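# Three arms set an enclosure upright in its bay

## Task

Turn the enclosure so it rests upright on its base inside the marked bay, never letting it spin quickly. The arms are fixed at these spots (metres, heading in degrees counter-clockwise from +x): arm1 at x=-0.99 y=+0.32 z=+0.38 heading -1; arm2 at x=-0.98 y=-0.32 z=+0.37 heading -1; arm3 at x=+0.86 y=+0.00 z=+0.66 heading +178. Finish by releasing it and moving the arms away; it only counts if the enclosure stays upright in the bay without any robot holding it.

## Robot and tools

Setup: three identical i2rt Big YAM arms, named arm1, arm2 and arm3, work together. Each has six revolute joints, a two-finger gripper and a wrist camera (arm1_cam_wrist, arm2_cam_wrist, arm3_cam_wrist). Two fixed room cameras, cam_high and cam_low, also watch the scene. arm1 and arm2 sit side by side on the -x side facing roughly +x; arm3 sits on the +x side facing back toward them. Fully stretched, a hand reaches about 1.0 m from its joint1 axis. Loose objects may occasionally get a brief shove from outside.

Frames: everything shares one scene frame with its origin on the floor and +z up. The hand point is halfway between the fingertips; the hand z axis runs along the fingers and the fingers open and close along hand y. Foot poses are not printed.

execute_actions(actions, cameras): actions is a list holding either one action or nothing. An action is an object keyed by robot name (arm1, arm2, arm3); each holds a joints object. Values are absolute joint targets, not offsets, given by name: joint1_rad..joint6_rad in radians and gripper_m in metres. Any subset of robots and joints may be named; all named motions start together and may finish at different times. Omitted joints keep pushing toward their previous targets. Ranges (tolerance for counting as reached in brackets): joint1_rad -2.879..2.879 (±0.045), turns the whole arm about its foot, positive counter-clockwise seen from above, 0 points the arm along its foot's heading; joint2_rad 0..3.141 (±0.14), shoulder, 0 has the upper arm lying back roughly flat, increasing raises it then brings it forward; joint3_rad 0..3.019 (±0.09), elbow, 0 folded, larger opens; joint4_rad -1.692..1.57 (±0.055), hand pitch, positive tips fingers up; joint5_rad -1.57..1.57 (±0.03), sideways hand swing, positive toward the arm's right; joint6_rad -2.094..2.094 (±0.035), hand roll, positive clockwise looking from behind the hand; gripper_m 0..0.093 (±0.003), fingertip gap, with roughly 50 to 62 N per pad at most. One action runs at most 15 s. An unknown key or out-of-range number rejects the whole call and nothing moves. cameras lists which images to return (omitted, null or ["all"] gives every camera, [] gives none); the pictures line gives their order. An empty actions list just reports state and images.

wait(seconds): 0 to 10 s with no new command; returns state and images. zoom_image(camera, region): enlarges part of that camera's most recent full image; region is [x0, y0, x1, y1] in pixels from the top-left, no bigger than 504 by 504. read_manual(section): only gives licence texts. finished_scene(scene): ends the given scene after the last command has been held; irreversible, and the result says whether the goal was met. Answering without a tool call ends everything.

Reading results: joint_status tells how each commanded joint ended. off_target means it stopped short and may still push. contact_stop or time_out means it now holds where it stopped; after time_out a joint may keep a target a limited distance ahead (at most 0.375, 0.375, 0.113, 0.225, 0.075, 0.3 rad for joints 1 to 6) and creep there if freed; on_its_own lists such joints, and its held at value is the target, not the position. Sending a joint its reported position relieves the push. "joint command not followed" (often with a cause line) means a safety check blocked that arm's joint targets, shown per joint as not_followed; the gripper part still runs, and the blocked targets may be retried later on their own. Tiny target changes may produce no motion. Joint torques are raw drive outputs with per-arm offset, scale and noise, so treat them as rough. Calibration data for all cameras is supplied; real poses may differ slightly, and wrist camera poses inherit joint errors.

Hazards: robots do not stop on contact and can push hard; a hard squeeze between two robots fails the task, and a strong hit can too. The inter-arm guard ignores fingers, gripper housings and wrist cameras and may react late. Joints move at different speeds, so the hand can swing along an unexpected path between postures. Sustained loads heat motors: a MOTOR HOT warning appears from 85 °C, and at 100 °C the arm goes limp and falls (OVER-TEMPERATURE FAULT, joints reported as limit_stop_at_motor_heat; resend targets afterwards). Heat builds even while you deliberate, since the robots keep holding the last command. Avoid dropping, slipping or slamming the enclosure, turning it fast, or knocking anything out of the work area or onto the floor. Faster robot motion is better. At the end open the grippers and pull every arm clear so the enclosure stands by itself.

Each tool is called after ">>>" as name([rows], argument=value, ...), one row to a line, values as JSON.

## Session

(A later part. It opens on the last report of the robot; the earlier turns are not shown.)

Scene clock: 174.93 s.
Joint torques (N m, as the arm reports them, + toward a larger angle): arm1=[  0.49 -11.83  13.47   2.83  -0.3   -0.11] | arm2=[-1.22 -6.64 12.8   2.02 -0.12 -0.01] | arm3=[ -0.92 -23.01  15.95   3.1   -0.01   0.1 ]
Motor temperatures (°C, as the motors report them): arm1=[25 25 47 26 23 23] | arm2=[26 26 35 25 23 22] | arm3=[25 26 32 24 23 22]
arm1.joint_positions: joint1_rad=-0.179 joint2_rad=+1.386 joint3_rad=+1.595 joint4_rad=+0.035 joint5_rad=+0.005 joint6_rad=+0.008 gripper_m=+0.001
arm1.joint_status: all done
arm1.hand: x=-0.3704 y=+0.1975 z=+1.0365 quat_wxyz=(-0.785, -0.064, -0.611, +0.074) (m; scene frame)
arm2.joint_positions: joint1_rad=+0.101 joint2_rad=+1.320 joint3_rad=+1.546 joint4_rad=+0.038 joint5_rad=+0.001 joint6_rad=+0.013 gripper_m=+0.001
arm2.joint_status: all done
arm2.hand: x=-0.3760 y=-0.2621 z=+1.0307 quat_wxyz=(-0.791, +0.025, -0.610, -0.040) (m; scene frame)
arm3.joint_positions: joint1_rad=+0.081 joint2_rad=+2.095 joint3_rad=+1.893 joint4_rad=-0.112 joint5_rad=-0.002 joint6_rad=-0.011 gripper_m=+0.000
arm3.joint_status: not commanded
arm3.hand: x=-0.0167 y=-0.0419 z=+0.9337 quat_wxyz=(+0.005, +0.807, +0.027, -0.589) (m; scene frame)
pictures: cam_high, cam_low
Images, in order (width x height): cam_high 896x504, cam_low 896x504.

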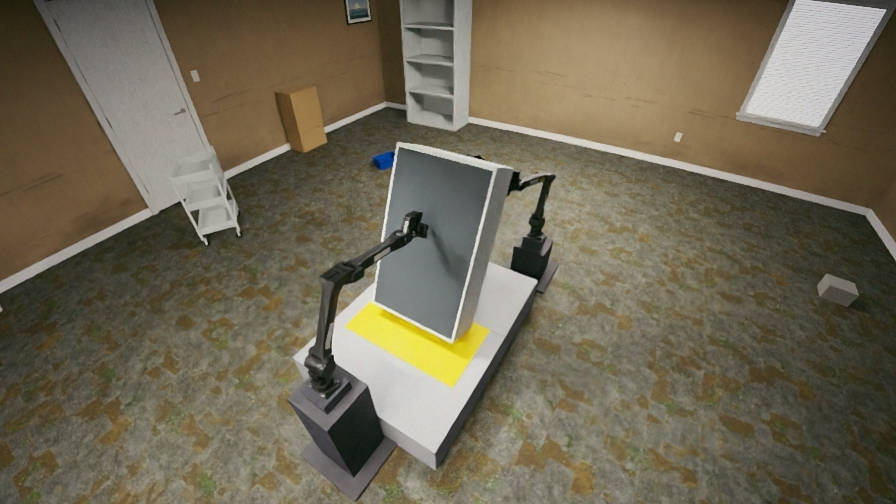

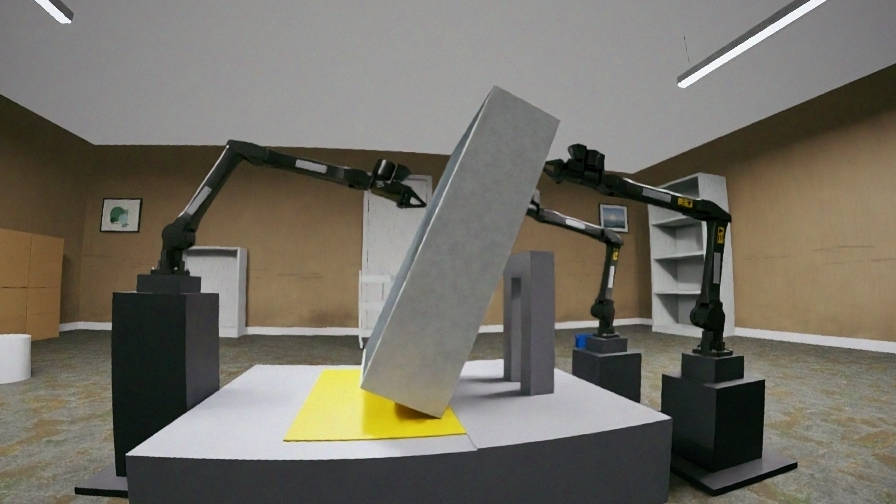

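>>> execute_actions([
  {"arm3":{"joints":{"joint1_rad":0.07,"joint2_rad":2.12,"joint3_rad":2.28,"joint4_rad":0.02}}},
], cameras=[])

>>> execute_actions([
  {"arm1":{"joints":{"joint1_rad":-0.16,"joint2_rad":1.47,"joint3_rad":1.735}},"arm2":{"joints":{"joint1_rad":0.088,"joint2_rad":1.425,"joint3_rad":1.70}}},
], cameras=[])

>>> execute_actions([
  {"arm1":{"joints":{"joint1_rad":-0.155,"joint2_rad":1.545,"joint3_rad":1.825}},"arm2":{"joints":{"joint1_rad":0.085,"joint2_rad":1.495,"joint3_rad":1.79}}},
], cameras=["cam_low","cam_high"])

Scene clock: 190.93 s.
Joint torques (N m, as the arm reports them, + toward a larger angle): arm1=[  0.54 -11.57  13.36   2.8   -0.24  -0.11] | arm2=[-1.22 -6.64 12.79  1.98 -0.11 -0.01] | arm3=[ -0.89 -23.22  14.08   2.67  -0.01   0.08]
Motor temperatures (°C, as the motors report them): arm1=[25 26 46 26 22 23] | arm2=[26 26 35 25 23 22] | arm3=[25 27 32 24 23 22]
arm1.joint_positions: joint1_rad=-0.179 joint2_rad=+1.386 joint3_rad=+1.595 joint4_rad=+0.035 joint5_rad=+0.005 joint6_rad=+0.008 gripper_m=+0.001
arm1.joint_status: not commanded
arm1.hand: x=-0.3704 y=+0.1975 z=+1.0365 quat_wxyz=(-0.785, -0.064, -0.611, +0.074) (m; scene frame)
arm2.joint_positions: joint1_rad=+0.101 joint2_rad=+1.320 joint3_rad=+1.546 joint4_rad=+0.038 joint5_rad=+0.001 joint6_rad=+0.013 gripper_m=+0.001
arm2.joint_status: not commanded
arm2.hand: x=-0.3760 y=-0.2621 z=+1.0307 quat_wxyz=(-0.791, +0.025, -0.610, -0.040) (m; scene frame)
arm3.joint_positions: joint1_rad=+0.081 joint2_rad=+2.108 joint3_rad=+2.242 joint4_rad=+0.004 joint5_rad=-0.002 joint6_rad=-0.011 gripper_m=+0.000
arm3.joint_status: all done
arm3.hand: x=-0.0336 y=-0.0458 z=+1.1682 quat_wxyz=(+0.009, +0.655, +0.024, -0.755) (m; scene frame)
pictures: none
No camera images: the call's "cameras" was empty. Leave "cameras" out to get every camera's image.

Scene clock: 191.83 s.
Joint torques (N m, as the arm reports them, + toward a larger angle): arm1=[  0.52 -13.27  13.42   2.79  -0.16  -0.13] | arm2=[-1.13 -8.75 13.    1.99 -0.12 -0.01] | arm3=[ -1.09 -24.18  14.29   2.66   0.04   0.08]
Motor temperatures (°C, as the motors report them): arm1=[25 26 46 26 22 23] | arm2=[26 26 35 25 23 22] | arm3=[25 27 32 24 23 22]
arm1.joint_positions: joint1_rad=-0.169 joint2_rad=+1.464 joint3_rad=+1.684 joint4_rad=+0.034 joint5_rad=+0.002 joint6_rad=+0.008 gripper_m=+0.001
arm1.joint_status: all done
arm1.hand: x=-0.3407 y=+0.1993 z=+1.0419 quat_wxyz=(-0.789, -0.059, -0.608, +0.069) (m; scene frame)
arm2.joint_positions: joint1_rad=+0.098 joint2_rad=+1.398 joint3_rad=+1.633 joint4_rad=+0.038 joint5_rad=+0.001 joint6_rad=+0.013 gripper_m=+0.001
arm2.joint_status: all done
arm2.hand: x=-0.3474 y=-0.2616 z=+1.0374 quat_wxyz=(-0.794, +0.024, -0.606, -0.038) (m; scene frame)
arm3.joint_positions: joint1_rad=+0.081 joint2_rad=+2.108 joint3_rad=+2.242 joint4_rad=+0.004 joint5_rad=-0.002 joint6_rad=-0.011 gripper_m=+0.000
arm3.joint_status: not commanded
arm3.hand: x=-0.0336 y=-0.0458 z=+1.1682 quat_wxyz=(+0.009, +0.655, +0.024, -0.755) (m; scene frame)
pictures: none
No camera images: the call's "cameras" was empty. Leave "cameras" out to get every camera's image.

Scene clock: 192.77 s.
Joint torques (N m, as the arm reports them, + toward a larger angle): arm1=[ -0.25 -14.96  13.36   2.92  -0.1   -0.11] | arm2=[ -0.99 -11.62  12.98   2.    -0.11  -0.01] | arm3=[ -1.38 -24.19  14.25   2.68   0.03   0.07]
Motor temperatures (°C, as the motors report them): arm1=[25 26 46 26 22 23] | arm2=[26 26 35 25 23 22] | arm3=[25 27 32 24 23 22]
arm1.joint_positions: joint1_rad=-0.163 joint2_rad=+1.541 joint3_rad=+1.774 joint4_rad=+0.034 joint5_rad=+0.002 joint6_rad=+0.008 gripper_m=+0.001
arm1.joint_status: all done
arm1.hand: x=-0.3129 y=+0.1983 z=+1.0466 quat_wxyz=(-0.793, -0.057, -0.603, +0.067) (m; scene frame)
arm2.joint_positions: joint1_rad=+0.095 joint2_rad=+1.485 joint3_rad=+1.723 joint4_rad=+0.038 joint5_rad=+0.001 joint6_rad=+0.013 gripper_m=+0.001
arm2.joint_status: all done
arm2.hand: x=-0.3140 y=-0.2605 z=+1.0367 quat_wxyz=(-0.795, +0.023, -0.605, -0.037) (m; scene frame)
arm3.joint_positions: joint1_rad=+0.081 joint2_rad=+2.108 joint3_rad=+2.242 joint4_rad=+0.004 joint5_rad=-0.002 joint6_rad=-0.011 gripper_m=+0.000
arm3.joint_status: not commanded
arm3.hand: x=-0.0336 y=-0.0458 z=+1.1682 quat_wxyz=(+0.009, +0.655, +0.024, -0.755) (m; scene frame)
pictures: cam_high, cam_low
Images, in order (width x height): cam_high 896x504, cam_low 896x504.

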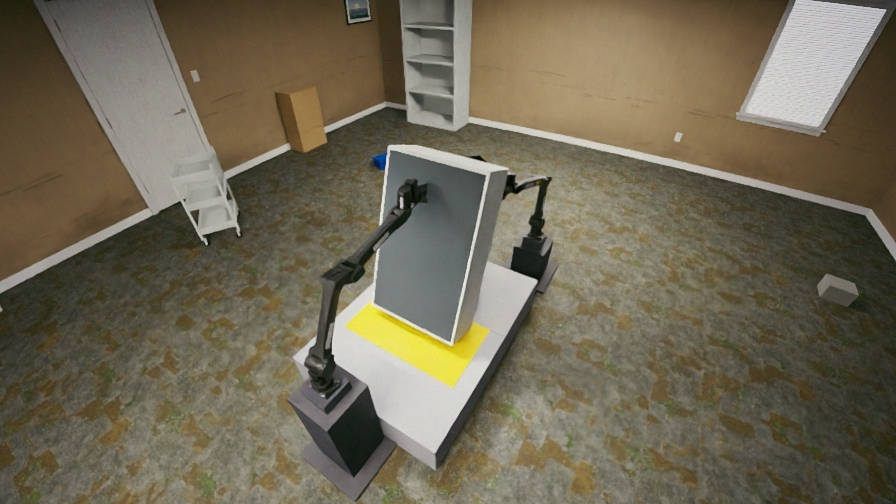

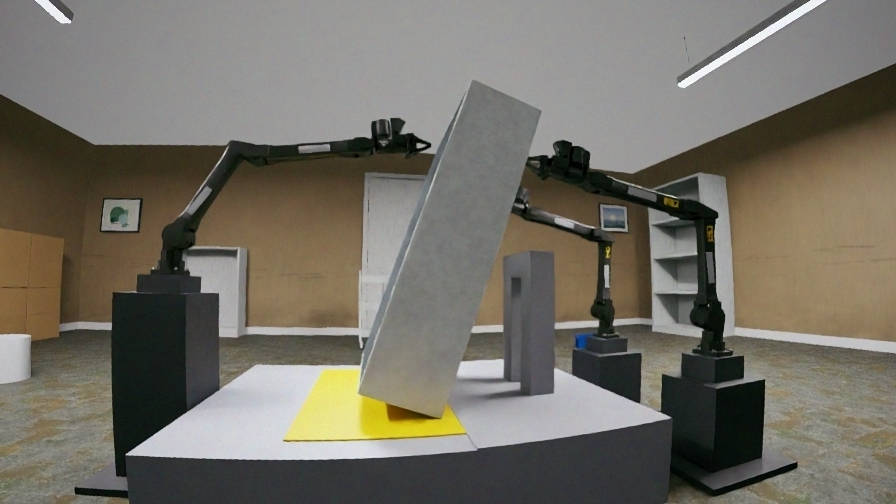

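>>> execute_actions([
  {"arm3":{"joints":{"joint1_rad":0.075,"joint2_rad":2.11,"joint3_rad":2.14}}},
], cameras=["cam_low","arm3_cam_wrist"])

>>> zoom_image(camera="cam_low", region=[360, 70, 600, 230])

Scene clock: 201.47 s.
Joint torques (N m, as the arm reports them, + toward a larger angle): arm1=[  0.06 -15.52  13.31   2.75  -0.11  -0.08] | arm2=[ -1.11 -11.46  12.99   1.98  -0.11  -0.01] | arm3=[ -0.54 -25.37  12.31   2.79  -0.06   0.05]
Motor temperatures (°C, as the motors report them): arm1=[25 26 46 26 22 23] | arm2=[26 26 35 25 23 22] | arm3=[25 27 31 24 23 22]
arm1.joint_positions: joint1_rad=-0.163 joint2_rad=+1.541 joint3_rad=+1.774 joint4_rad=+0.034 joint5_rad=+0.002 joint6_rad=+0.008 gripper_m=+0.001
arm1.joint_status: not commanded
arm1.hand: x=-0.3129 y=+0.1983 z=+1.0466 quat_wxyz=(-0.793, -0.057, -0.603, +0.067) (m; scene frame)
arm2.joint_positions: joint1_rad=+0.095 joint2_rad=+1.485 joint3_rad=+1.723 joint4_rad=+0.038 joint5_rad=+0.001 joint6_rad=+0.013 gripper_m=+0.001
arm2.joint_status: not commanded
arm2.hand: x=-0.3140 y=-0.2605 z=+1.0367 quat_wxyz=(-0.795, +0.023, -0.605, -0.037) (m; scene frame)
arm3.joint_positions: joint1_rad=+0.081 joint2_rad=+2.112 joint3_rad=+2.126 joint4_rad=+0.004 joint5_rad=-0.002 joint6_rad=-0.011 gripper_m=+0.000
arm3.joint_status: all done
arm3.hand: x=-0.0406 y=-0.0451 z=+1.0928 quat_wxyz=(+0.008, +0.698, +0.025, -0.715) (m; scene frame)
pictures: arm3_cam_wrist, cam_low
camera_calibration (this result's frames):
arm3_cam_wrist: T_world_to_cam=[[-0.0495472, 0.998717, 0.0104847, 0.0332139], [0.560756, 0.0365034, -0.827176, 0.93551], [-0.826497, -0.0351049, -0.561845, 0.700036], [0, 0, 0, 1]] pos_world=[0.0556302, -0.042746, 1.16679]
Images, in order (width x height): arm3_cam_wrist 896x504, cam_low 896x504.

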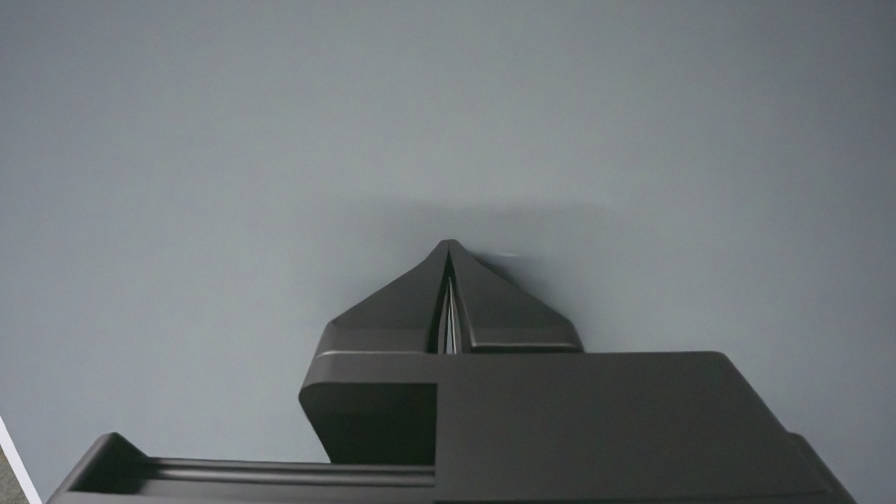

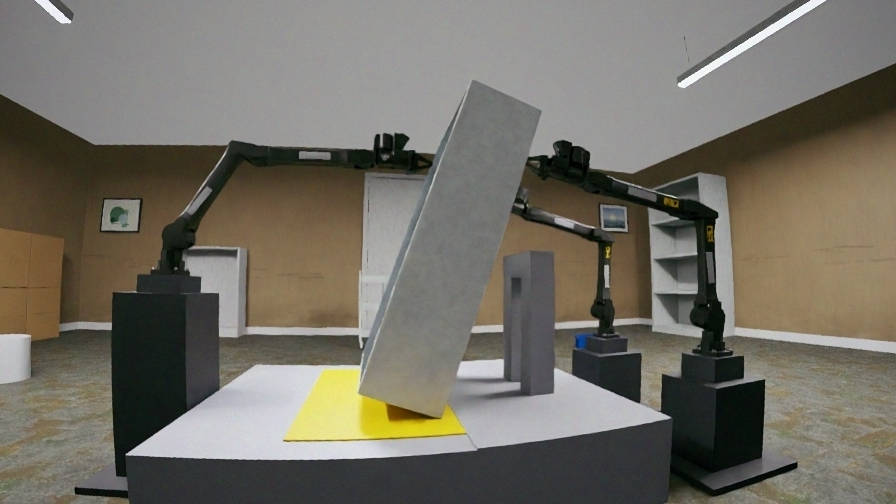

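Region (360, 70, 600, 230) of cam_low's 896x504 image, scaled by 2.100, with more detail than that image has.

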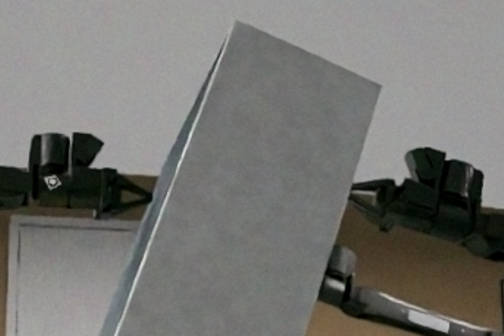

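>>> execute_actions([
  {"arm1":{"joints":{"joint1_rad":-0.15,"joint2_rad":1.61,"joint3_rad":1.905}},"arm2":{"joints":{"joint2_rad":1.56,"joint3_rad":1.87}},"arm3":{"joints":{"joint2_rad":2.05,"joint3_rad":2.08}}},
], cameras=[])

>>> execute_actions([
  {"arm1":{"joints":{"joint1_rad":-0.145,"joint2_rad":1.675,"joint3_rad":1.99}},"arm2":{"joints":{"joint2_rad":1.625,"joint3_rad":1.95}},"arm3":{"joints":{"joint2_rad":1.98,"joint3_rad":1.985}}},
], cameras=["cam_low","arm3_cam_wrist"])

Scene clock: 219.63 s.
Joint torques (N m, as the arm reports them, + toward a larger angle): arm1=[  0.04 -15.85  13.53   2.74  -0.1   -0.13] | arm2=[ -1.07 -12.4   13.41   1.99  -0.13  -0.01] | arm3=[ -1.16 -25.56  11.89   2.8    0.12   0.13]
Motor temperatures (°C, as the motors report them): arm1=[25 26 47 26 22 23] | arm2=[26 26 35 25 23 22] | arm3=[25 27 30 24 23 22]
arm1.joint_positions: joint1_rad=-0.159 joint2_rad=+1.602 joint3_rad=+1.853 joint4_rad=+0.033 joint5_rad=+0.002 joint6_rad=+0.007 gripper_m=+0.001
arm1.joint_status: all done
arm1.hand: x=-0.2926 y=+0.1974 z=+1.0536 quat_wxyz=(-0.798, -0.055, -0.596, +0.066) (m; scene frame)
arm2.joint_positions: joint1_rad=+0.093 joint2_rad=+1.550 joint3_rad=+1.797 joint4_rad=+0.038 joint5_rad=+0.001 joint6_rad=+0.013 gripper_m=+0.001
arm2.joint_status: all done
arm2.hand: x=-0.2907 y=-0.2596 z=+1.0392 quat_wxyz=(-0.798, +0.023, -0.602, -0.037) (m; scene frame)
arm3.joint_positions: joint1_rad=+0.081 joint2_rad=+2.057 joint3_rad=+2.073 joint4_rad=+0.004 joint5_rad=-0.002 joint6_rad=-0.011 gripper_m=+0.000
arm3.joint_status: all done
arm3.hand: x=-0.0245 y=-0.0445 z=+1.1063 quat_wxyz=(+0.008, +0.698, +0.025, -0.715) (m; scene frame)
pictures: none
No camera images: the call's "cameras" was empty. Leave "cameras" out to get every camera's image.

Scene clock: 220.57 s.
Joint torques (N m, as the arm reports them, + toward a larger angle): arm1=[ -0.15 -17.01  13.14   2.72  -0.1   -0.12] | arm2=[ -0.69 -13.56  13.35   1.98  -0.13  -0.01] | arm3=[  0.05 -23.79  11.76   2.8   -0.01   0.11]
Motor temperatures (°C, as the motors report them): arm1=[25 26 47 26 22 23] | arm2=[26 26 35 25 23 22] | arm3=[25 27 30 24 23 22]
arm1.joint_positions: joint1_rad=-0.153 joint2_rad=+1.667 joint3_rad=+1.940 joint4_rad=+0.035 joint5_rad=+0.002 joint6_rad=+0.007 gripper_m=+0.001
arm1.joint_status: all done
arm1.hand: x=-0.2720 y=+0.1983 z=+1.0615 quat_wxyz=(-0.806, -0.052, -0.587, +0.065) (m; scene frame)
arm2.joint_positions: joint1_rad=+0.092 joint2_rad=+1.617 joint3_rad=+1.877 joint4_rad=+0.038 joint5_rad=+0.001 joint6_rad=+0.013 gripper_m=+0.001
arm2.joint_status: all done
arm2.hand: x=-0.2675 y=-0.2587 z=+1.0418 quat_wxyz=(-0.801, +0.022, -0.597, -0.036) (m; scene frame)
arm3.joint_positions: joint1_rad=+0.081 joint2_rad=+1.974 joint3_rad=+1.981 joint4_rad=+0.004 joint5_rad=-0.002 joint6_rad=-0.011 gripper_m=+0.000
arm3.joint_status: all done
arm3.hand: x=+0.0016 y=-0.0436 z=+1.1201 quat_wxyz=(+0.008, +0.701, +0.025, -0.713) (m; scene frame)
pictures: arm3_cam_wrist, cam_low
camera_calibration (this result's frames):
arm3_cam_wrist: T_world_to_cam=[[-0.0495245, 0.998718, 0.0104413, 0.0336013], [0.566734, 0.0367083, -0.823083, 0.92979], [-0.822411, -0.0348453, -0.567826, 0.756999], [0, 0, 0, 1]] pos_world=[0.097285, -0.0413113, 1.19479]
Images, in order (width x height): arm3_cam_wrist 896x504, cam_low 896x504.

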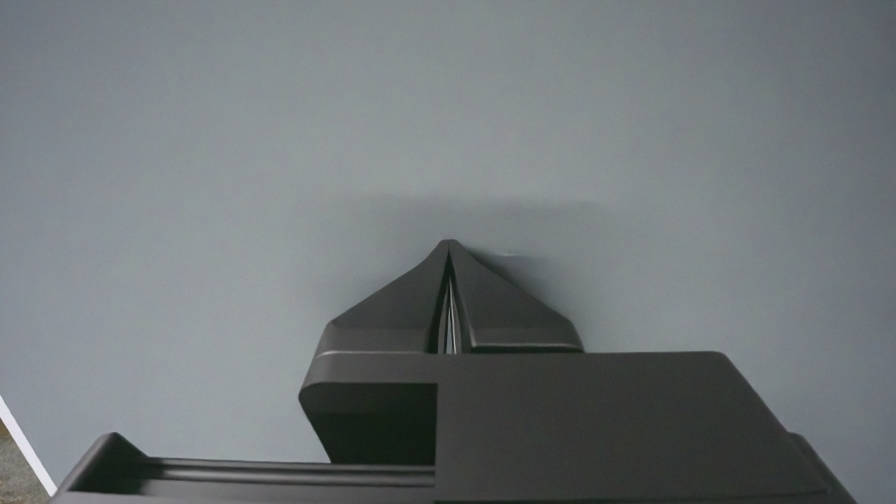

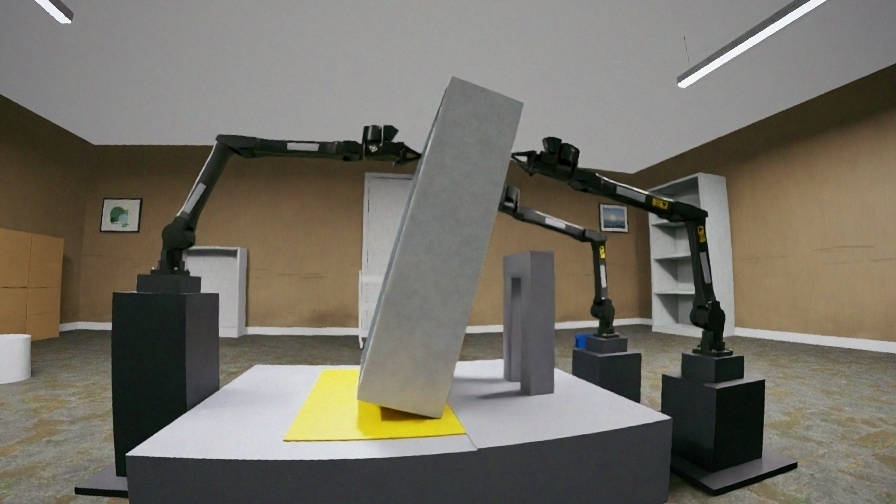

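>>> zoom_image(camera="cam_low", region=[400, 70, 580, 210])

Region (400, 70, 580, 210) of cam_low's 896x504 image, scaled by 2.800, with more detail than that image has.

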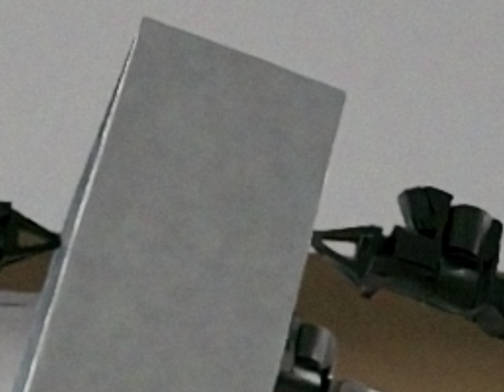

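>>> execute_actions([
  {"arm1":{"joints":{"joint1_rad":-0.14,"joint2_rad":1.76,"joint3_rad":2.09}},"arm2":{"joints":{"joint2_rad":1.71,"joint3_rad":2.055}},"arm3":{"joints":{"joint2_rad":1.93,"joint3_rad":1.915}}},
], cameras=["cam_low"])

>>> zoom_image(camera="cam_low", region=[400, 70, 580, 210])

Scene clock: 230.80 s.
Joint torques (N m, as the arm reports them, + toward a larger angle): arm1=[  0.04 -18.83  13.01   2.52  -0.11  -0.09] | arm2=[ -0.84 -14.49  13.17   2.    -0.15  -0.01] | arm3=[ -0.94 -20.27  12.2    2.65   0.02   0.11]
Motor temperatures (°C, as the motors report them): arm1=[25 27 47 26 22 23] | arm2=[26 26 36 25 23 22] | arm3=[25 27 30 24 23 22]
arm1.joint_positions: joint1_rad=-0.149 joint2_rad=+1.757 joint3_rad=+2.042 joint4_rad=+0.037 joint5_rad=+0.002 joint6_rad=+0.007 gripper_m=+0.001
arm1.joint_status: all done
arm1.hand: x=-0.2411 y=+0.1967 z=+1.0580 quat_wxyz=(-0.809, -0.050, -0.582, +0.063) (m; scene frame)
arm2.joint_positions: joint1_rad=+0.092 joint2_rad=+1.701 joint3_rad=+1.984 joint4_rad=+0.037 joint5_rad=+0.002 joint6_rad=+0.013 gripper_m=+0.001
arm2.joint_status: all done
arm2.hand: x=-0.2405 y=-0.2568 z=+1.0471 quat_wxyz=(-0.808, +0.021, -0.587, -0.036) (m; scene frame)
arm3.joint_positions: joint1_rad=+0.081 joint2_rad=+1.909 joint3_rad=+1.907 joint4_rad=+0.007 joint5_rad=-0.002 joint6_rad=-0.010 gripper_m=+0.000
arm3.joint_status: all done
arm3.hand: x=+0.0228 y=-0.0428 z=+1.1274 quat_wxyz=(+0.008, +0.704, +0.025, -0.710) (m; scene frame)
pictures: cam_low
Images, in order (width x height): cam_low 896x504.

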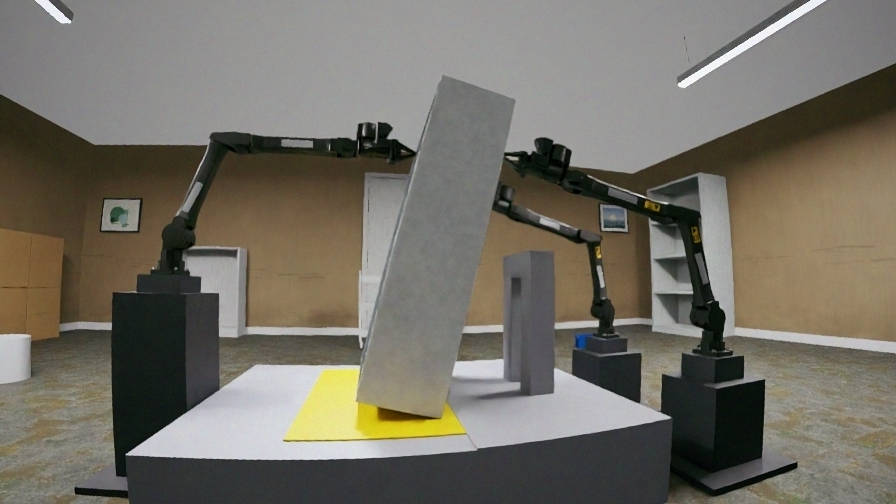

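Region (400, 70, 580, 210) of cam_low's 896x504 image, scaled by 2.800, with more detail than that image has.

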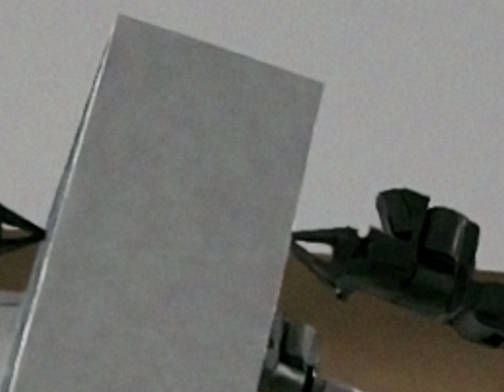

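Arm3 is loaded. Now retract arm3 in small steps.

>>> execute_actions([
  {"arm3":{"joints":{"joint2_rad":1.885,"joint3_rad":1.835}}},
], cameras=["cam_low"])

Scene clock: 234.27 s.
Joint torques (N m, as the arm reports them, + toward a larger angle): arm1=[  0.09 -18.86  12.89   2.79  -0.08  -0.12] | arm2=[ -0.91 -14.43  13.16   1.99  -0.15  -0.01] | arm3=[ -1.73 -18.48  12.22   2.93   0.05   0.02]
Motor temperatures (°C, as the motors report them): arm1=[25 27 47 26 22 23] | arm2=[26 26 36 25 23 22] | arm3=[25 27 30 24 23 22]
arm1.joint_positions: joint1_rad=-0.149 joint2_rad=+1.757 joint3_rad=+2.042 joint4_rad=+0.037 joint5_rad=+0.002 joint6_rad=+0.007 gripper_m=+0.001
arm1.joint_status: not commanded
arm1.hand: x=-0.2411 y=+0.1967 z=+1.0580 quat_wxyz=(-0.809, -0.050, -0.582, +0.063) (m; scene frame)
arm2.joint_positions: joint1_rad=+0.092 joint2_rad=+1.701 joint3_rad=+1.984 joint4_rad=+0.037 joint5_rad=+0.002 joint6_rad=+0.013 gripper_m=+0.001
arm2.joint_status: not commanded
arm2.hand: x=-0.2405 y=-0.2568 z=+1.0471 quat_wxyz=(-0.808, +0.021, -0.587, -0.036) (m; scene frame)
arm3.joint_positions: joint1_rad=+0.081 joint2_rad=+1.861 joint3_rad=+1.824 joint4_rad=+0.007 joint5_rad=-0.003 joint6_rad=-0.010 gripper_m=+0.000
arm3.joint_status: all done
arm3.hand: x=+0.0395 y=-0.0420 z=+1.1146 quat_wxyz=(+0.008, +0.716, +0.025, -0.698) (m; scene frame)
pictures: cam_low
Images, in order (width x height): cam_low 896x504.

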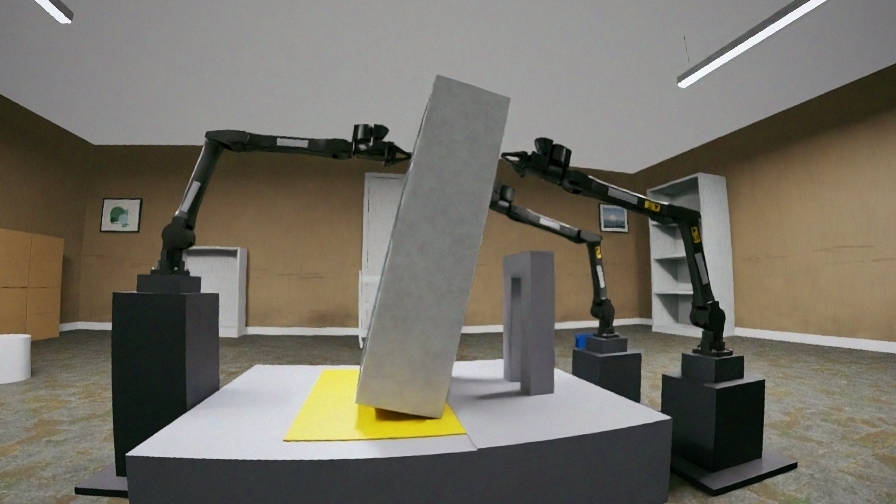

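>>> execute_actions([
  {"arm3":{"joints":{"joint2_rad":1.835,"joint3_rad":1.76}}},
], cameras=[])

>>> execute_actions([
  {"arm3":{"joints":{"joint2_rad":1.79,"joint3_rad":1.685}}},
], cameras=[])

>>> execute_actions([
  {"arm3":{"joints":{"joint2_rad":1.745,"joint3_rad":1.615}}},
], cameras=["cam_low"])

Scene clock: 244.37 s.
Joint torques (N m, as the arm reports them, + toward a larger angle): arm1=[  0.   -18.81  12.92   2.59  -0.1   -0.09] | arm2=[ -0.89 -14.47  13.15   1.97  -0.15  -0.01] | arm3=[ -0.82 -17.56  13.28   2.56   0.08   0.  ]
Motor temperatures (°C, as the motors report them): arm1=[25 27 47 26 22 23] | arm2=[26 27 36 25 23 22] | arm3=[25 27 30 24 23 22]
arm1.joint_positions: joint1_rad=-0.149 joint2_rad=+1.757 joint3_rad=+2.042 joint4_rad=+0.037 joint5_rad=+0.002 joint6_rad=+0.007 gripper_m=+0.001
arm1.joint_status: not commanded
arm1.hand: x=-0.2411 y=+0.1967 z=+1.0580 quat_wxyz=(-0.809, -0.050, -0.582, +0.063) (m; scene frame)
arm2.joint_positions: joint1_rad=+0.092 joint2_rad=+1.701 joint3_rad=+1.984 joint4_rad=+0.037 joint5_rad=+0.002 joint6_rad=+0.013 gripper_m=+0.001
arm2.joint_status: not commanded
arm2.hand: x=-0.2405 y=-0.2568 z=+1.0471 quat_wxyz=(-0.808, +0.021, -0.587, -0.036) (m; scene frame)
arm3.joint_positions: joint1_rad=+0.081 joint2_rad=+1.801 joint3_rad=+1.735 joint4_rad=+0.007 joint5_rad=-0.005 joint6_rad=-0.009 gripper_m=+0.000
arm3.joint_status: all done
arm3.hand: x=+0.0612 y=-0.0413 z=+1.1061 quat_wxyz=(+0.009, +0.726, +0.026, -0.687) (m; scene frame)
pictures: none
No camera images: the call's "cameras" was empty. Leave "cameras" out to get every camera's image.

Scene clock: 245.43 s.
Joint torques (N m, as the arm reports them, + toward a larger angle): arm1=[ -0.14 -18.78  13.05   2.75  -0.11  -0.13] | arm2=[ -0.91 -14.43  13.15   1.98  -0.15  -0.01] | arm3=[ -0.68 -14.56  14.     2.71   0.28   0.1 ]
Motor temperatures (°C, as the motors report them): arm1=[25 27 47 26 22 23] | arm2=[26 27 36 25 23 22] | arm3=[25 27 30 24 23 22]
arm1.joint_positions: joint1_rad=-0.149 joint2_rad=+1.757 joint3_rad=+2.042 joint4_rad=+0.037 joint5_rad=+0.002 joint6_rad=+0.007 gripper_m=+0.001
arm1.joint_status: not commanded
arm1.hand: x=-0.2411 y=+0.1967 z=+1.0580 quat_wxyz=(-0.809, -0.050, -0.582, +0.063) (m; scene frame)
arm2.joint_positions: joint1_rad=+0.092 joint2_rad=+1.701 joint3_rad=+1.984 joint4_rad=+0.037 joint5_rad=+0.002 joint6_rad=+0.013 gripper_m=+0.001
arm2.joint_status: not commanded
arm2.hand: x=-0.2405 y=-0.2568 z=+1.0471 quat_wxyz=(-0.808, +0.021, -0.587, -0.036) (m; scene frame)
arm3.joint_positions: joint1_rad=+0.081 joint2_rad=+1.738 joint3_rad=+1.652 joint4_rad=+0.007 joint5_rad=-0.008 joint6_rad=-0.008 gripper_m=+0.000
arm3.joint_status: all done
arm3.hand: x=+0.0847 y=-0.0408 z=+1.1020 quat_wxyz=(+0.010, +0.733, +0.027, -0.680) (m; scene frame)
pictures: none
No camera images: the call's "cameras" was empty. Leave "cameras" out to get every camera's image.

Scene clock: 246.43 s.
Joint torques (N m, as the arm reports them, + toward a larger angle): arm1=[ -0.36 -19.26  12.81   2.62  -0.11  -0.09] | arm2=[ -0.88 -14.44  13.15   1.98  -0.15  -0.01] | arm3=[ -0.86 -11.6   14.42   2.6    0.32   0.06]
Motor temperatures (°C, as the motors report them): arm1=[25 27 47 26 22 23] | arm2=[26 27 36 25 23 22] | arm3=[25 27 30 24 23 22]
arm1.joint_positions: joint1_rad=-0.149 joint2_rad=+1.757 joint3_rad=+2.042 joint4_rad=+0.037 joint5_rad=+0.002 joint6_rad=+0.007 gripper_m=+0.001
arm1.joint_status: not commanded
arm1.hand: x=-0.2411 y=+0.1967 z=+1.0580 quat_wxyz=(-0.809, -0.050, -0.582, +0.063) (m; scene frame)
arm2.joint_positions: joint1_rad=+0.092 joint2_rad=+1.701 joint3_rad=+1.984 joint4_rad=+0.037 joint5_rad=+0.002 joint6_rad=+0.013 gripper_m=+0.001
arm2.joint_status: not commanded
arm2.hand: x=-0.2405 y=-0.2568 z=+1.0471 quat_wxyz=(-0.808, +0.021, -0.587, -0.036) (m; scene frame)
arm3.joint_positions: joint1_rad=+0.083 joint2_rad=+1.679 joint3_rad=+1.576 joint4_rad=+0.007 joint5_rad=-0.010 joint6_rad=-0.008 gripper_m=+0.000
arm3.joint_status: all done
arm3.hand: x=+0.1072 y=-0.0409 z=+1.0987 quat_wxyz=(+0.011, +0.738, +0.027, -0.674) (m; scene frame)
pictures: cam_low
Images, in order (width x height): cam_low 896x504.

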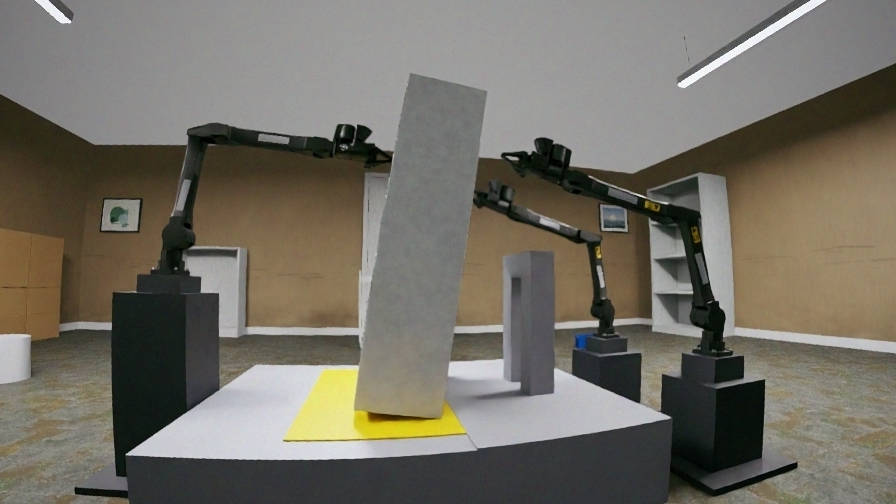

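>>> execute_actions([
  {"arm3":{"joints":{"joint2_rad":1.70,"joint3_rad":1.555}},"arm1":{"joints":{"joint2_rad":1.55,"joint3_rad":1.85}},"arm2":{"joints":{"joint2_rad":1.5,"joint3_rad":1.8}}},
], cameras=[])

>>> execute_actions([
  {"arm3":{"joints":{"joint2_rad":1.655,"joint3_rad":1.495}},"arm1":{"joints":{"joint2_rad":1.3,"joint3_rad":1.6}},"arm2":{"joints":{"joint2_rad":1.3,"joint3_rad":1.6}}},
], cameras=[])

>>> execute_actions([
  {"arm3":{"joints":{"joint2_rad":1.61,"joint3_rad":1.435}},"arm1":{"joints":{"joint2_rad":1.05,"joint3_rad":1.35}},"arm2":{"joints":{"joint2_rad":1.05,"joint3_rad":1.35}}},
], cameras=["cam_low"])

Scene clock: 254.40 s.
Joint torques (N m, as the arm reports them, + toward a larger angle): arm1=[ -0.18 -14.66   9.29   2.54  -0.09  -0.09] | arm2=[ -0.9  -11.77   7.83   1.96  -0.15  -0.01] | arm3=[ -0.64 -10.42  15.03   3.11   0.38   0.05]
Motor temperatures (°C, as the motors report them): arm1=[25 27 47 26 22 23] | arm2=[26 27 36 25 23 22] | arm3=[25 26 31 24 23 22]
arm1.joint_positions: joint1_rad=-0.149 joint2_rad=+1.541 joint3_rad=+1.845 joint4_rad=+0.041 joint5_rad=+0.002 joint6_rad=+0.007 gripper_m=+0.001
arm1.joint_status: all done
arm1.hand: x=-0.3247 y=+0.2103 z=+1.0918 quat_wxyz=(-0.817, -0.049, -0.572, +0.064) (m; scene frame)
arm2.joint_positions: joint1_rad=+0.092 joint2_rad=+1.495 joint3_rad=+1.805 joint4_rad=+0.037 joint5_rad=+0.002 joint6_rad=+0.013 gripper_m=+0.001
arm2.joint_status: all done
arm2.hand: x=-0.3224 y=-0.2634 z=+1.0794 quat_wxyz=(-0.816, +0.021, -0.577, -0.037) (m; scene frame)
arm3.joint_positions: joint1_rad=+0.084 joint2_rad=+1.625 joint3_rad=+1.510 joint4_rad=+0.004 joint5_rad=-0.011 joint6_rad=-0.008 gripper_m=+0.000
arm3.joint_status: all done
arm3.hand: x=+0.1282 y=-0.0412 z=+1.0951 quat_wxyz=(+0.012, +0.744, +0.028, -0.668) (m; scene frame)
pictures: none
No camera images: the call's "cameras" was empty. Leave "cameras" out to get every camera's image.

Scene clock: 255.80 s.
Joint torques (N m, as the arm reports them, + toward a larger angle): arm1=[  0.28 -10.04   9.41   2.55  -0.09  -0.12] | arm2=[-0.87 -8.89  7.93  1.95 -0.15 -0.01] | arm3=[-1.21 -8.63 15.47  2.84  0.41  0.04]
Motor temperatures (°C, as the motors report them): arm1=[25 27 46 26 22 23] | arm2=[26 27 36 25 23 22] | arm3=[25 26 31 24 23 22]
arm1.joint_positions: joint1_rad=-0.149 joint2_rad=+1.293 joint3_rad=+1.595 joint4_rad=+0.042 joint5_rad=+0.002 joint6_rad=+0.007 gripper_m=+0.001
arm1.joint_status: all done
arm1.hand: x=-0.4177 y=+0.2255 z=+1.0919 quat_wxyz=(-0.816, -0.050, -0.573, +0.063) (m; scene frame)
arm2.joint_positions: joint1_rad=+0.092 joint2_rad=+1.296 joint3_rad=+1.603 joint4_rad=+0.037 joint5_rad=+0.002 joint6_rad=+0.013 gripper_m=+0.001
arm2.joint_status: all done
arm2.hand: x=-0.3984 y=-0.2696 z=+1.0787 quat_wxyz=(-0.815, +0.021, -0.578, -0.037) (m; scene frame)
arm3.joint_positions: joint1_rad=+0.086 joint2_rad=+1.569 joint3_rad=+1.442 joint4_rad=+0.000 joint5_rad=-0.013 joint6_rad=-0.008 gripper_m=+0.000
arm3.joint_status: all done
arm3.hand: x=+0.1505 y=-0.0415 z=+1.0911 quat_wxyz=(+0.013, +0.749, +0.030, -0.662) (m; scene frame)
pictures: none
No camera images: the call's "cameras" was empty. Leave "cameras" out to get every camera's image.

Scene clock: 257.13 s.
Joint torques (N m, as the arm reports them, + toward a larger angle): arm1=[-0.17 -6.44  9.27  2.2  -0.12 -0.09] | arm2=[-0.83 -4.73  7.74  1.91 -0.15 -0.01] | arm3=[-0.26 -6.39 16.53  3.4   0.5   0.07]
Motor temperatures (°C, as the motors report them): arm1=[25 27 46 26 22 23] | arm2=[26 27 35 25 23 22] | arm3=[25 26 31 24 23 22]
arm1.joint_positions: joint1_rad=-0.149 joint2_rad=+1.045 joint3_rad=+1.345 joint4_rad=+0.042 joint5_rad=+0.002 joint6_rad=+0.007 gripper_m=+0.001
arm1.joint_status: all done
arm1.hand: x=-0.5088 y=+0.2404 z=+1.0693 quat_wxyz=(-0.815, -0.050, -0.574, +0.063) (m; scene frame)
arm2.joint_positions: joint1_rad=+0.092 joint2_rad=+1.040 joint3_rad=+1.356 joint4_rad=+0.038 joint5_rad=+0.002 joint6_rad=+0.013 gripper_m=+0.001
arm2.joint_status: all done
arm2.hand: x=-0.4957 y=-0.2777 z=+1.0628 quat_wxyz=(-0.818, +0.021, -0.574, -0.037) (m; scene frame)
arm3.joint_positions: joint1_rad=+0.087 joint2_rad=+1.511 joint3_rad=+1.373 joint4_rad=-0.007 joint5_rad=-0.015 joint6_rad=-0.008 gripper_m=+0.000
arm3.joint_status: all done
arm3.hand: x=+0.1738 y=-0.0417 z=+1.0858 quat_wxyz=(+0.014, +0.755, +0.031, -0.655) (m; scene frame)
pictures: cam_low
Images, in order (width x height): cam_low 896x504.

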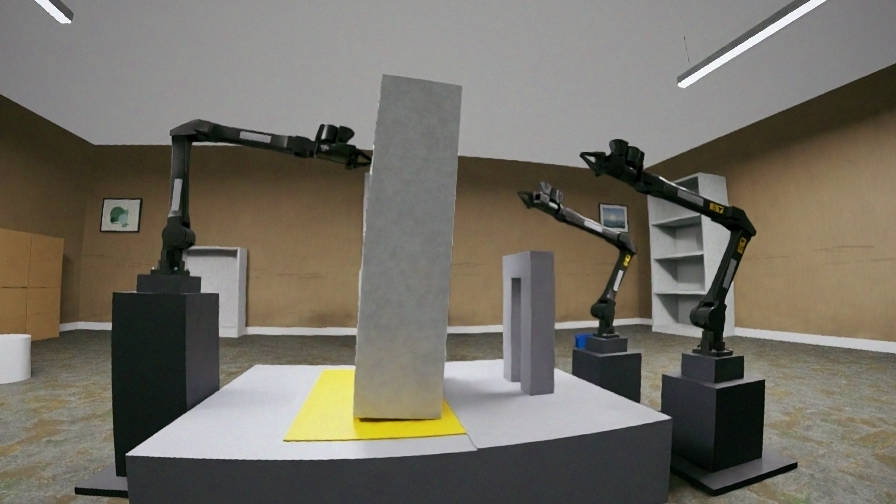

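>>> execute_actions([
  {"arm3":{"joints":{"joint2_rad":1.57,"joint3_rad":1.38}}},
], cameras=[])

>>> execute_actions([
  {"arm3":{"joints":{"joint2_rad":1.535,"joint3_rad":1.33}}},
], cameras=[])

>>> execute_actions([
  {"arm3":{"joints":{"joint2_rad":1.505,"joint3_rad":1.29}}},
], cameras=["cam_low"])

Scene clock: 261.60 s.
Joint torques (N m, as the arm reports them, + toward a larger angle): arm1=[ 0.   -6.63  9.47  2.45 -0.13 -0.13] | arm2=[-0.84 -4.85  7.72  1.92 -0.15 -0.01] | arm3=[-1.03 -5.28 16.83  3.4   0.49  0.05]
Motor temperatures (°C, as the motors report them): arm1=[25 27 45 26 22 23] | arm2=[26 26 35 25 23 22] | arm3=[25 26 32 24 23 22]
arm1.joint_positions: joint1_rad=-0.149 joint2_rad=+1.045 joint3_rad=+1.345 joint4_rad=+0.042 joint5_rad=+0.002 joint6_rad=+0.007 gripper_m=+0.001
arm1.joint_status: not commanded
arm1.hand: x=-0.5088 y=+0.2404 z=+1.0693 quat_wxyz=(-0.815, -0.050, -0.574, +0.063) (m; scene frame)
arm2.joint_positions: joint1_rad=+0.092 joint2_rad=+1.040 joint3_rad=+1.356 joint4_rad=+0.038 joint5_rad=+0.002 joint6_rad=+0.013 gripper_m=+0.001
arm2.joint_status: not commanded
arm2.hand: x=-0.4957 y=-0.2777 z=+1.0628 quat_wxyz=(-0.818, +0.021, -0.574, -0.037) (m; scene frame)
arm3.joint_positions: joint1_rad=+0.089 joint2_rad=+1.459 joint3_rad=+1.312 joint4_rad=-0.011 joint5_rad=-0.017 joint6_rad=-0.008 gripper_m=+0.000
arm3.joint_status: all done
arm3.hand: x=+0.1945 y=-0.0420 z=+1.0807 quat_wxyz=(+0.015, +0.759, +0.032, -0.650) (m; scene frame)
pictures: none
No camera images: the call's "cameras" was empty. Leave "cameras" out to get every camera's image.

Scene clock: 262.43 s.
Joint torques (N m, as the arm reports them, + toward a larger angle): arm1=[-0.27 -6.53  9.33  2.39 -0.12 -0.1 ] | arm2=[-0.84 -4.82  7.73  1.92 -0.15 -0.01] | arm3=[-0.77 -2.61 17.14  3.62  0.54  0.03]
Motor temperatures (°C, as the motors report them): arm1=[25 27 45 26 22 23] | arm2=[26 26 35 25 23 22] | arm3=[25 26 32 24 23 22]
arm1.joint_positions: joint1_rad=-0.149 joint2_rad=+1.045 joint3_rad=+1.345 joint4_rad=+0.042 joint5_rad=+0.002 joint6_rad=+0.007 gripper_m=+0.001
arm1.joint_status: not commanded
arm1.hand: x=-0.5088 y=+0.2404 z=+1.0693 quat_wxyz=(-0.815, -0.050, -0.574, +0.063) (m; scene frame)
arm2.joint_positions: joint1_rad=+0.092 joint2_rad=+1.040 joint3_rad=+1.356 joint4_rad=+0.038 joint5_rad=+0.002 joint6_rad=+0.013 gripper_m=+0.001
arm2.joint_status: not commanded
arm2.hand: x=-0.4957 y=-0.2777 z=+1.0628 quat_wxyz=(-0.818, +0.021, -0.574, -0.037) (m; scene frame)
arm3.joint_positions: joint1_rad=+0.090 joint2_rad=+1.414 joint3_rad=+1.258 joint4_rad=-0.014 joint5_rad=-0.018 joint6_rad=-0.008 gripper_m=+0.000
arm3.joint_status: all done
arm3.hand: x=+0.2130 y=-0.0422 z=+1.0758 quat_wxyz=(+0.016, +0.762, +0.033, -0.646) (m; scene frame)
pictures: none
No camera images: the call's "cameras" was empty. Leave "cameras" out to get every camera's image.

Scene clock: 263.27 s.
Joint torques (N m, as the arm reports them, + toward a larger angle): arm1=[ 0.   -6.19  9.34  2.28 -0.12 -0.1 ] | arm2=[-0.84 -4.82  7.72  1.93 -0.15  0.  ] | arm3=[-1.68 -2.41 17.1   3.43  0.6   0.05]
Motor temperatures (°C, as the motors report them): arm1=[25 27 45 26 22 23] | arm2=[26 26 34 25 23 22] | arm3=[25 26 32 24 23 22]
arm1.joint_positions: joint1_rad=-0.149 joint2_rad=+1.045 joint3_rad=+1.345 joint4_rad=+0.042 joint5_rad=+0.002 joint6_rad=+0.007 gripper_m=+0.001
arm1.joint_status: not commanded
arm1.hand: x=-0.5088 y=+0.2404 z=+1.0693 quat_wxyz=(-0.815, -0.050, -0.574, +0.063) (m; scene frame)
arm2.joint_positions: joint1_rad=+0.092 joint2_rad=+1.040 joint3_rad=+1.356 joint4_rad=+0.038 joint5_rad=+0.002 joint6_rad=+0.013 gripper_m=+0.001
arm2.joint_status: not commanded
arm2.hand: x=-0.4957 y=-0.2777 z=+1.0628 quat_wxyz=(-0.818, +0.021, -0.574, -0.037) (m; scene frame)
arm3.joint_positions: joint1_rad=+0.091 joint2_rad=+1.381 joint3_rad=+1.219 joint4_rad=-0.014 joint5_rad=-0.020 joint6_rad=-0.008 gripper_m=+0.000
arm3.joint_status: all done
arm3.hand: x=+0.2263 y=-0.0422 z=+1.0718 quat_wxyz=(+0.017, +0.764, +0.034, -0.644) (m; scene frame)
pictures: cam_low
Images, in order (width x height): cam_low 896x504.

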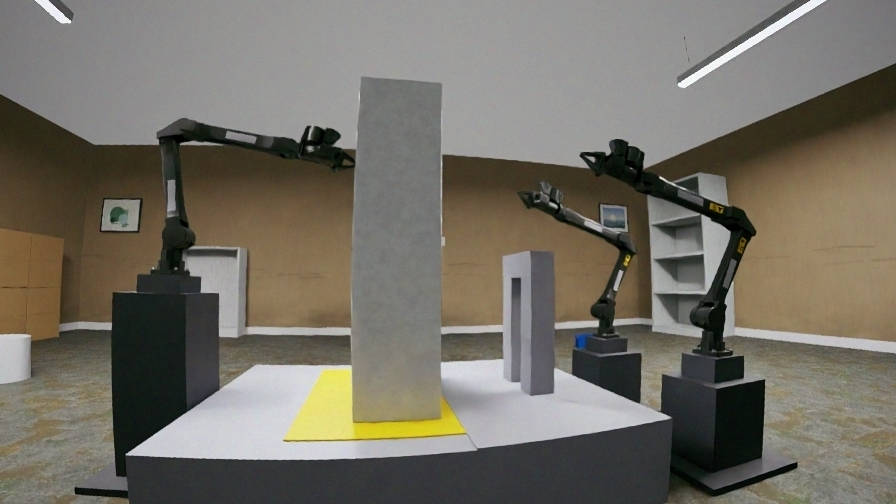

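>>> execute_actions([
  {"arm3":{"joints":{"joint2_rad":1.465,"joint3_rad":1.25}}},
], cameras=[])

Scene clock: 266.50 s.
Joint torques (N m, as the arm reports them, + toward a larger angle): arm1=[-0.2  -6.49  9.41  2.48 -0.11 -0.11] | arm2=[-0.87 -4.86  7.72  1.91 -0.15 -0.01] | arm3=[-1.45 -5.89 13.98  3.6   0.65  0.07]
Motor temperatures (°C, as the motors report them): arm1=[25 26 45 26 22 23] | arm2=[26 26 34 25 23 22] | arm3=[25 26 32 24 23 22]
arm1.joint_positions: joint1_rad=-0.149 joint2_rad=+1.045 joint3_rad=+1.345 joint4_rad=+0.042 joint5_rad=+0.002 joint6_rad=+0.007 gripper_m=+0.001
arm1.joint_status: not commanded
arm1.hand: x=-0.5088 y=+0.2404 z=+1.0693 quat_wxyz=(-0.815, -0.050, -0.574, +0.063) (m; scene frame)
arm2.joint_positions: joint1_rad=+0.092 joint2_rad=+1.040 joint3_rad=+1.356 joint4_rad=+0.038 joint5_rad=+0.002 joint6_rad=+0.013 gripper_m=+0.001
arm2.joint_status: not commanded
arm2.hand: x=-0.4957 y=-0.2777 z=+1.0628 quat_wxyz=(-0.818, +0.021, -0.574, -0.037) (m; scene frame)
arm3.joint_positions: joint1_rad=+0.091 joint2_rad=+1.378 joint3_rad=+1.215 joint4_rad=-0.014 joint5_rad=-0.020 joint6_rad=-0.008 gripper_m=+0.000
arm3.joint_status: all done
arm3.hand: x=+0.2276 y=-0.0422 z=+1.0713 quat_wxyz=(+0.017, +0.765, +0.034, -0.643) (m; scene frame)
pictures: none
No camera images: the call's "cameras" was empty. Leave "cameras" out to get every camera's image.

Seated. Withdraw.

>>> execute_actions([
  {"arm3":{"joints":{"joint2_rad":0.7,"joint3_rad":0.9}},"arm1":{"joints":{"joint2_rad":0.7,"joint3_rad":1.0}},"arm2":{"joints":{"joint2_rad":0.7,"joint3_rad":1.0}}},
], cameras=["cam_low","cam_high"])

Scene clock: 271.33 s.
Joint torques (N m, as the arm reports them, + toward a larger angle): arm1=[-0.08 -1.36  9.49  2.38 -0.11 -0.09] | arm2=[-0.81 -0.94  7.81  1.9  -0.15 -0.01] | arm3=[-0.55 -1.74 12.1   2.56  0.11  0.05]
Motor temperatures (°C, as the motors report them): arm1=[25 26 44 26 22 23] | arm2=[26 26 34 25 23 22] | arm3=[25 25 32 24 23 22]
arm1.joint_positions: joint1_rad=-0.149 joint2_rad=+0.698 joint3_rad=+0.994 joint4_rad=+0.042 joint5_rad=+0.002 joint6_rad=+0.007 gripper_m=+0.001
arm1.joint_status: all done
arm1.hand: x=-0.6216 y=+0.2589 z=+1.0007 quat_wxyz=(-0.814, -0.050, -0.575, +0.063) (m; scene frame)
arm2.joint_positions: joint1_rad=+0.092 joint2_rad=+0.693 joint3_rad=+1.005 joint4_rad=+0.038 joint5_rad=+0.002 joint6_rad=+0.013 gripper_m=+0.001
arm2.joint_status: all done
arm2.hand: x=-0.6098 y=-0.2874 z=+0.9944 quat_wxyz=(-0.817, +0.021, -0.575, -0.037) (m; scene frame)
arm3.joint_positions: joint1_rad=+0.088 joint2_rad=+0.695 joint3_rad=+0.887 joint4_rad=+0.008 joint5_rad=-0.003 joint6_rad=-0.008 gripper_m=+0.000
arm3.joint_status: all done
arm3.hand: x=+0.4720 y=-0.0272 z=+1.2070 quat_wxyz=(+0.013, +0.631, +0.025, -0.775) (m; scene frame)
pictures: cam_high, cam_low
Images, in order (width x height): cam_high 896x504, cam_low 896x504.

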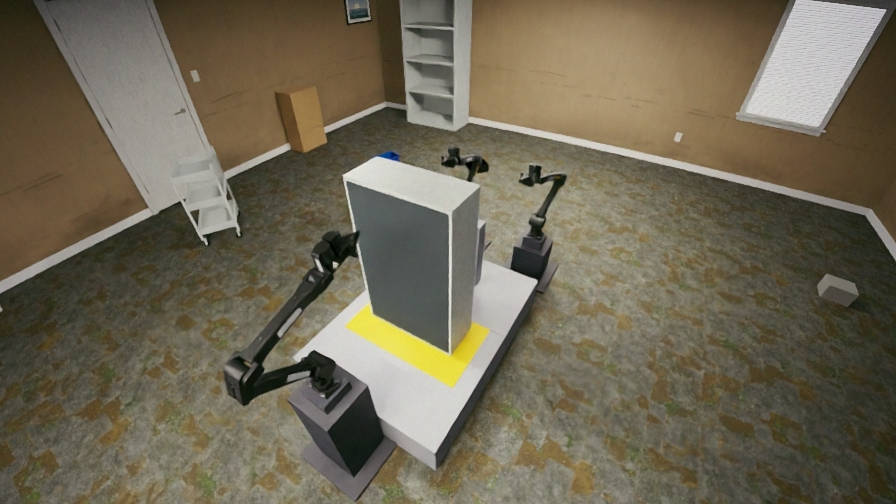

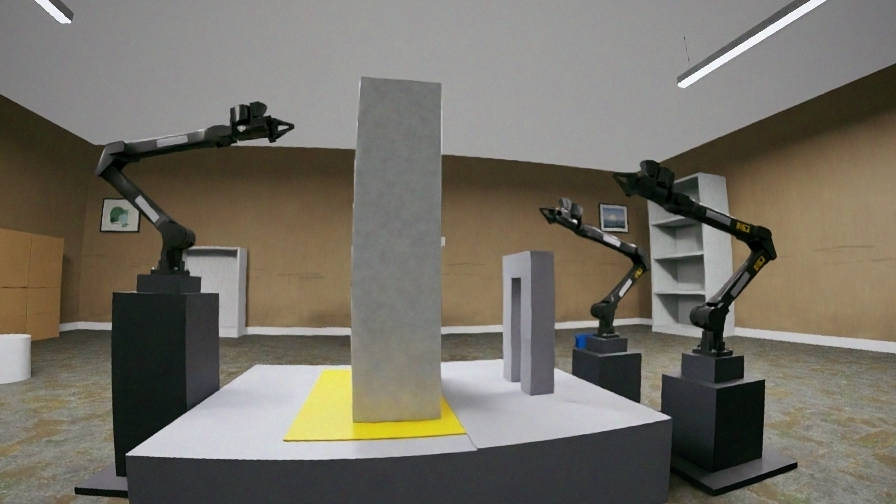

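>>> finished_scene(scene=1)

The scene is finished: the task was done.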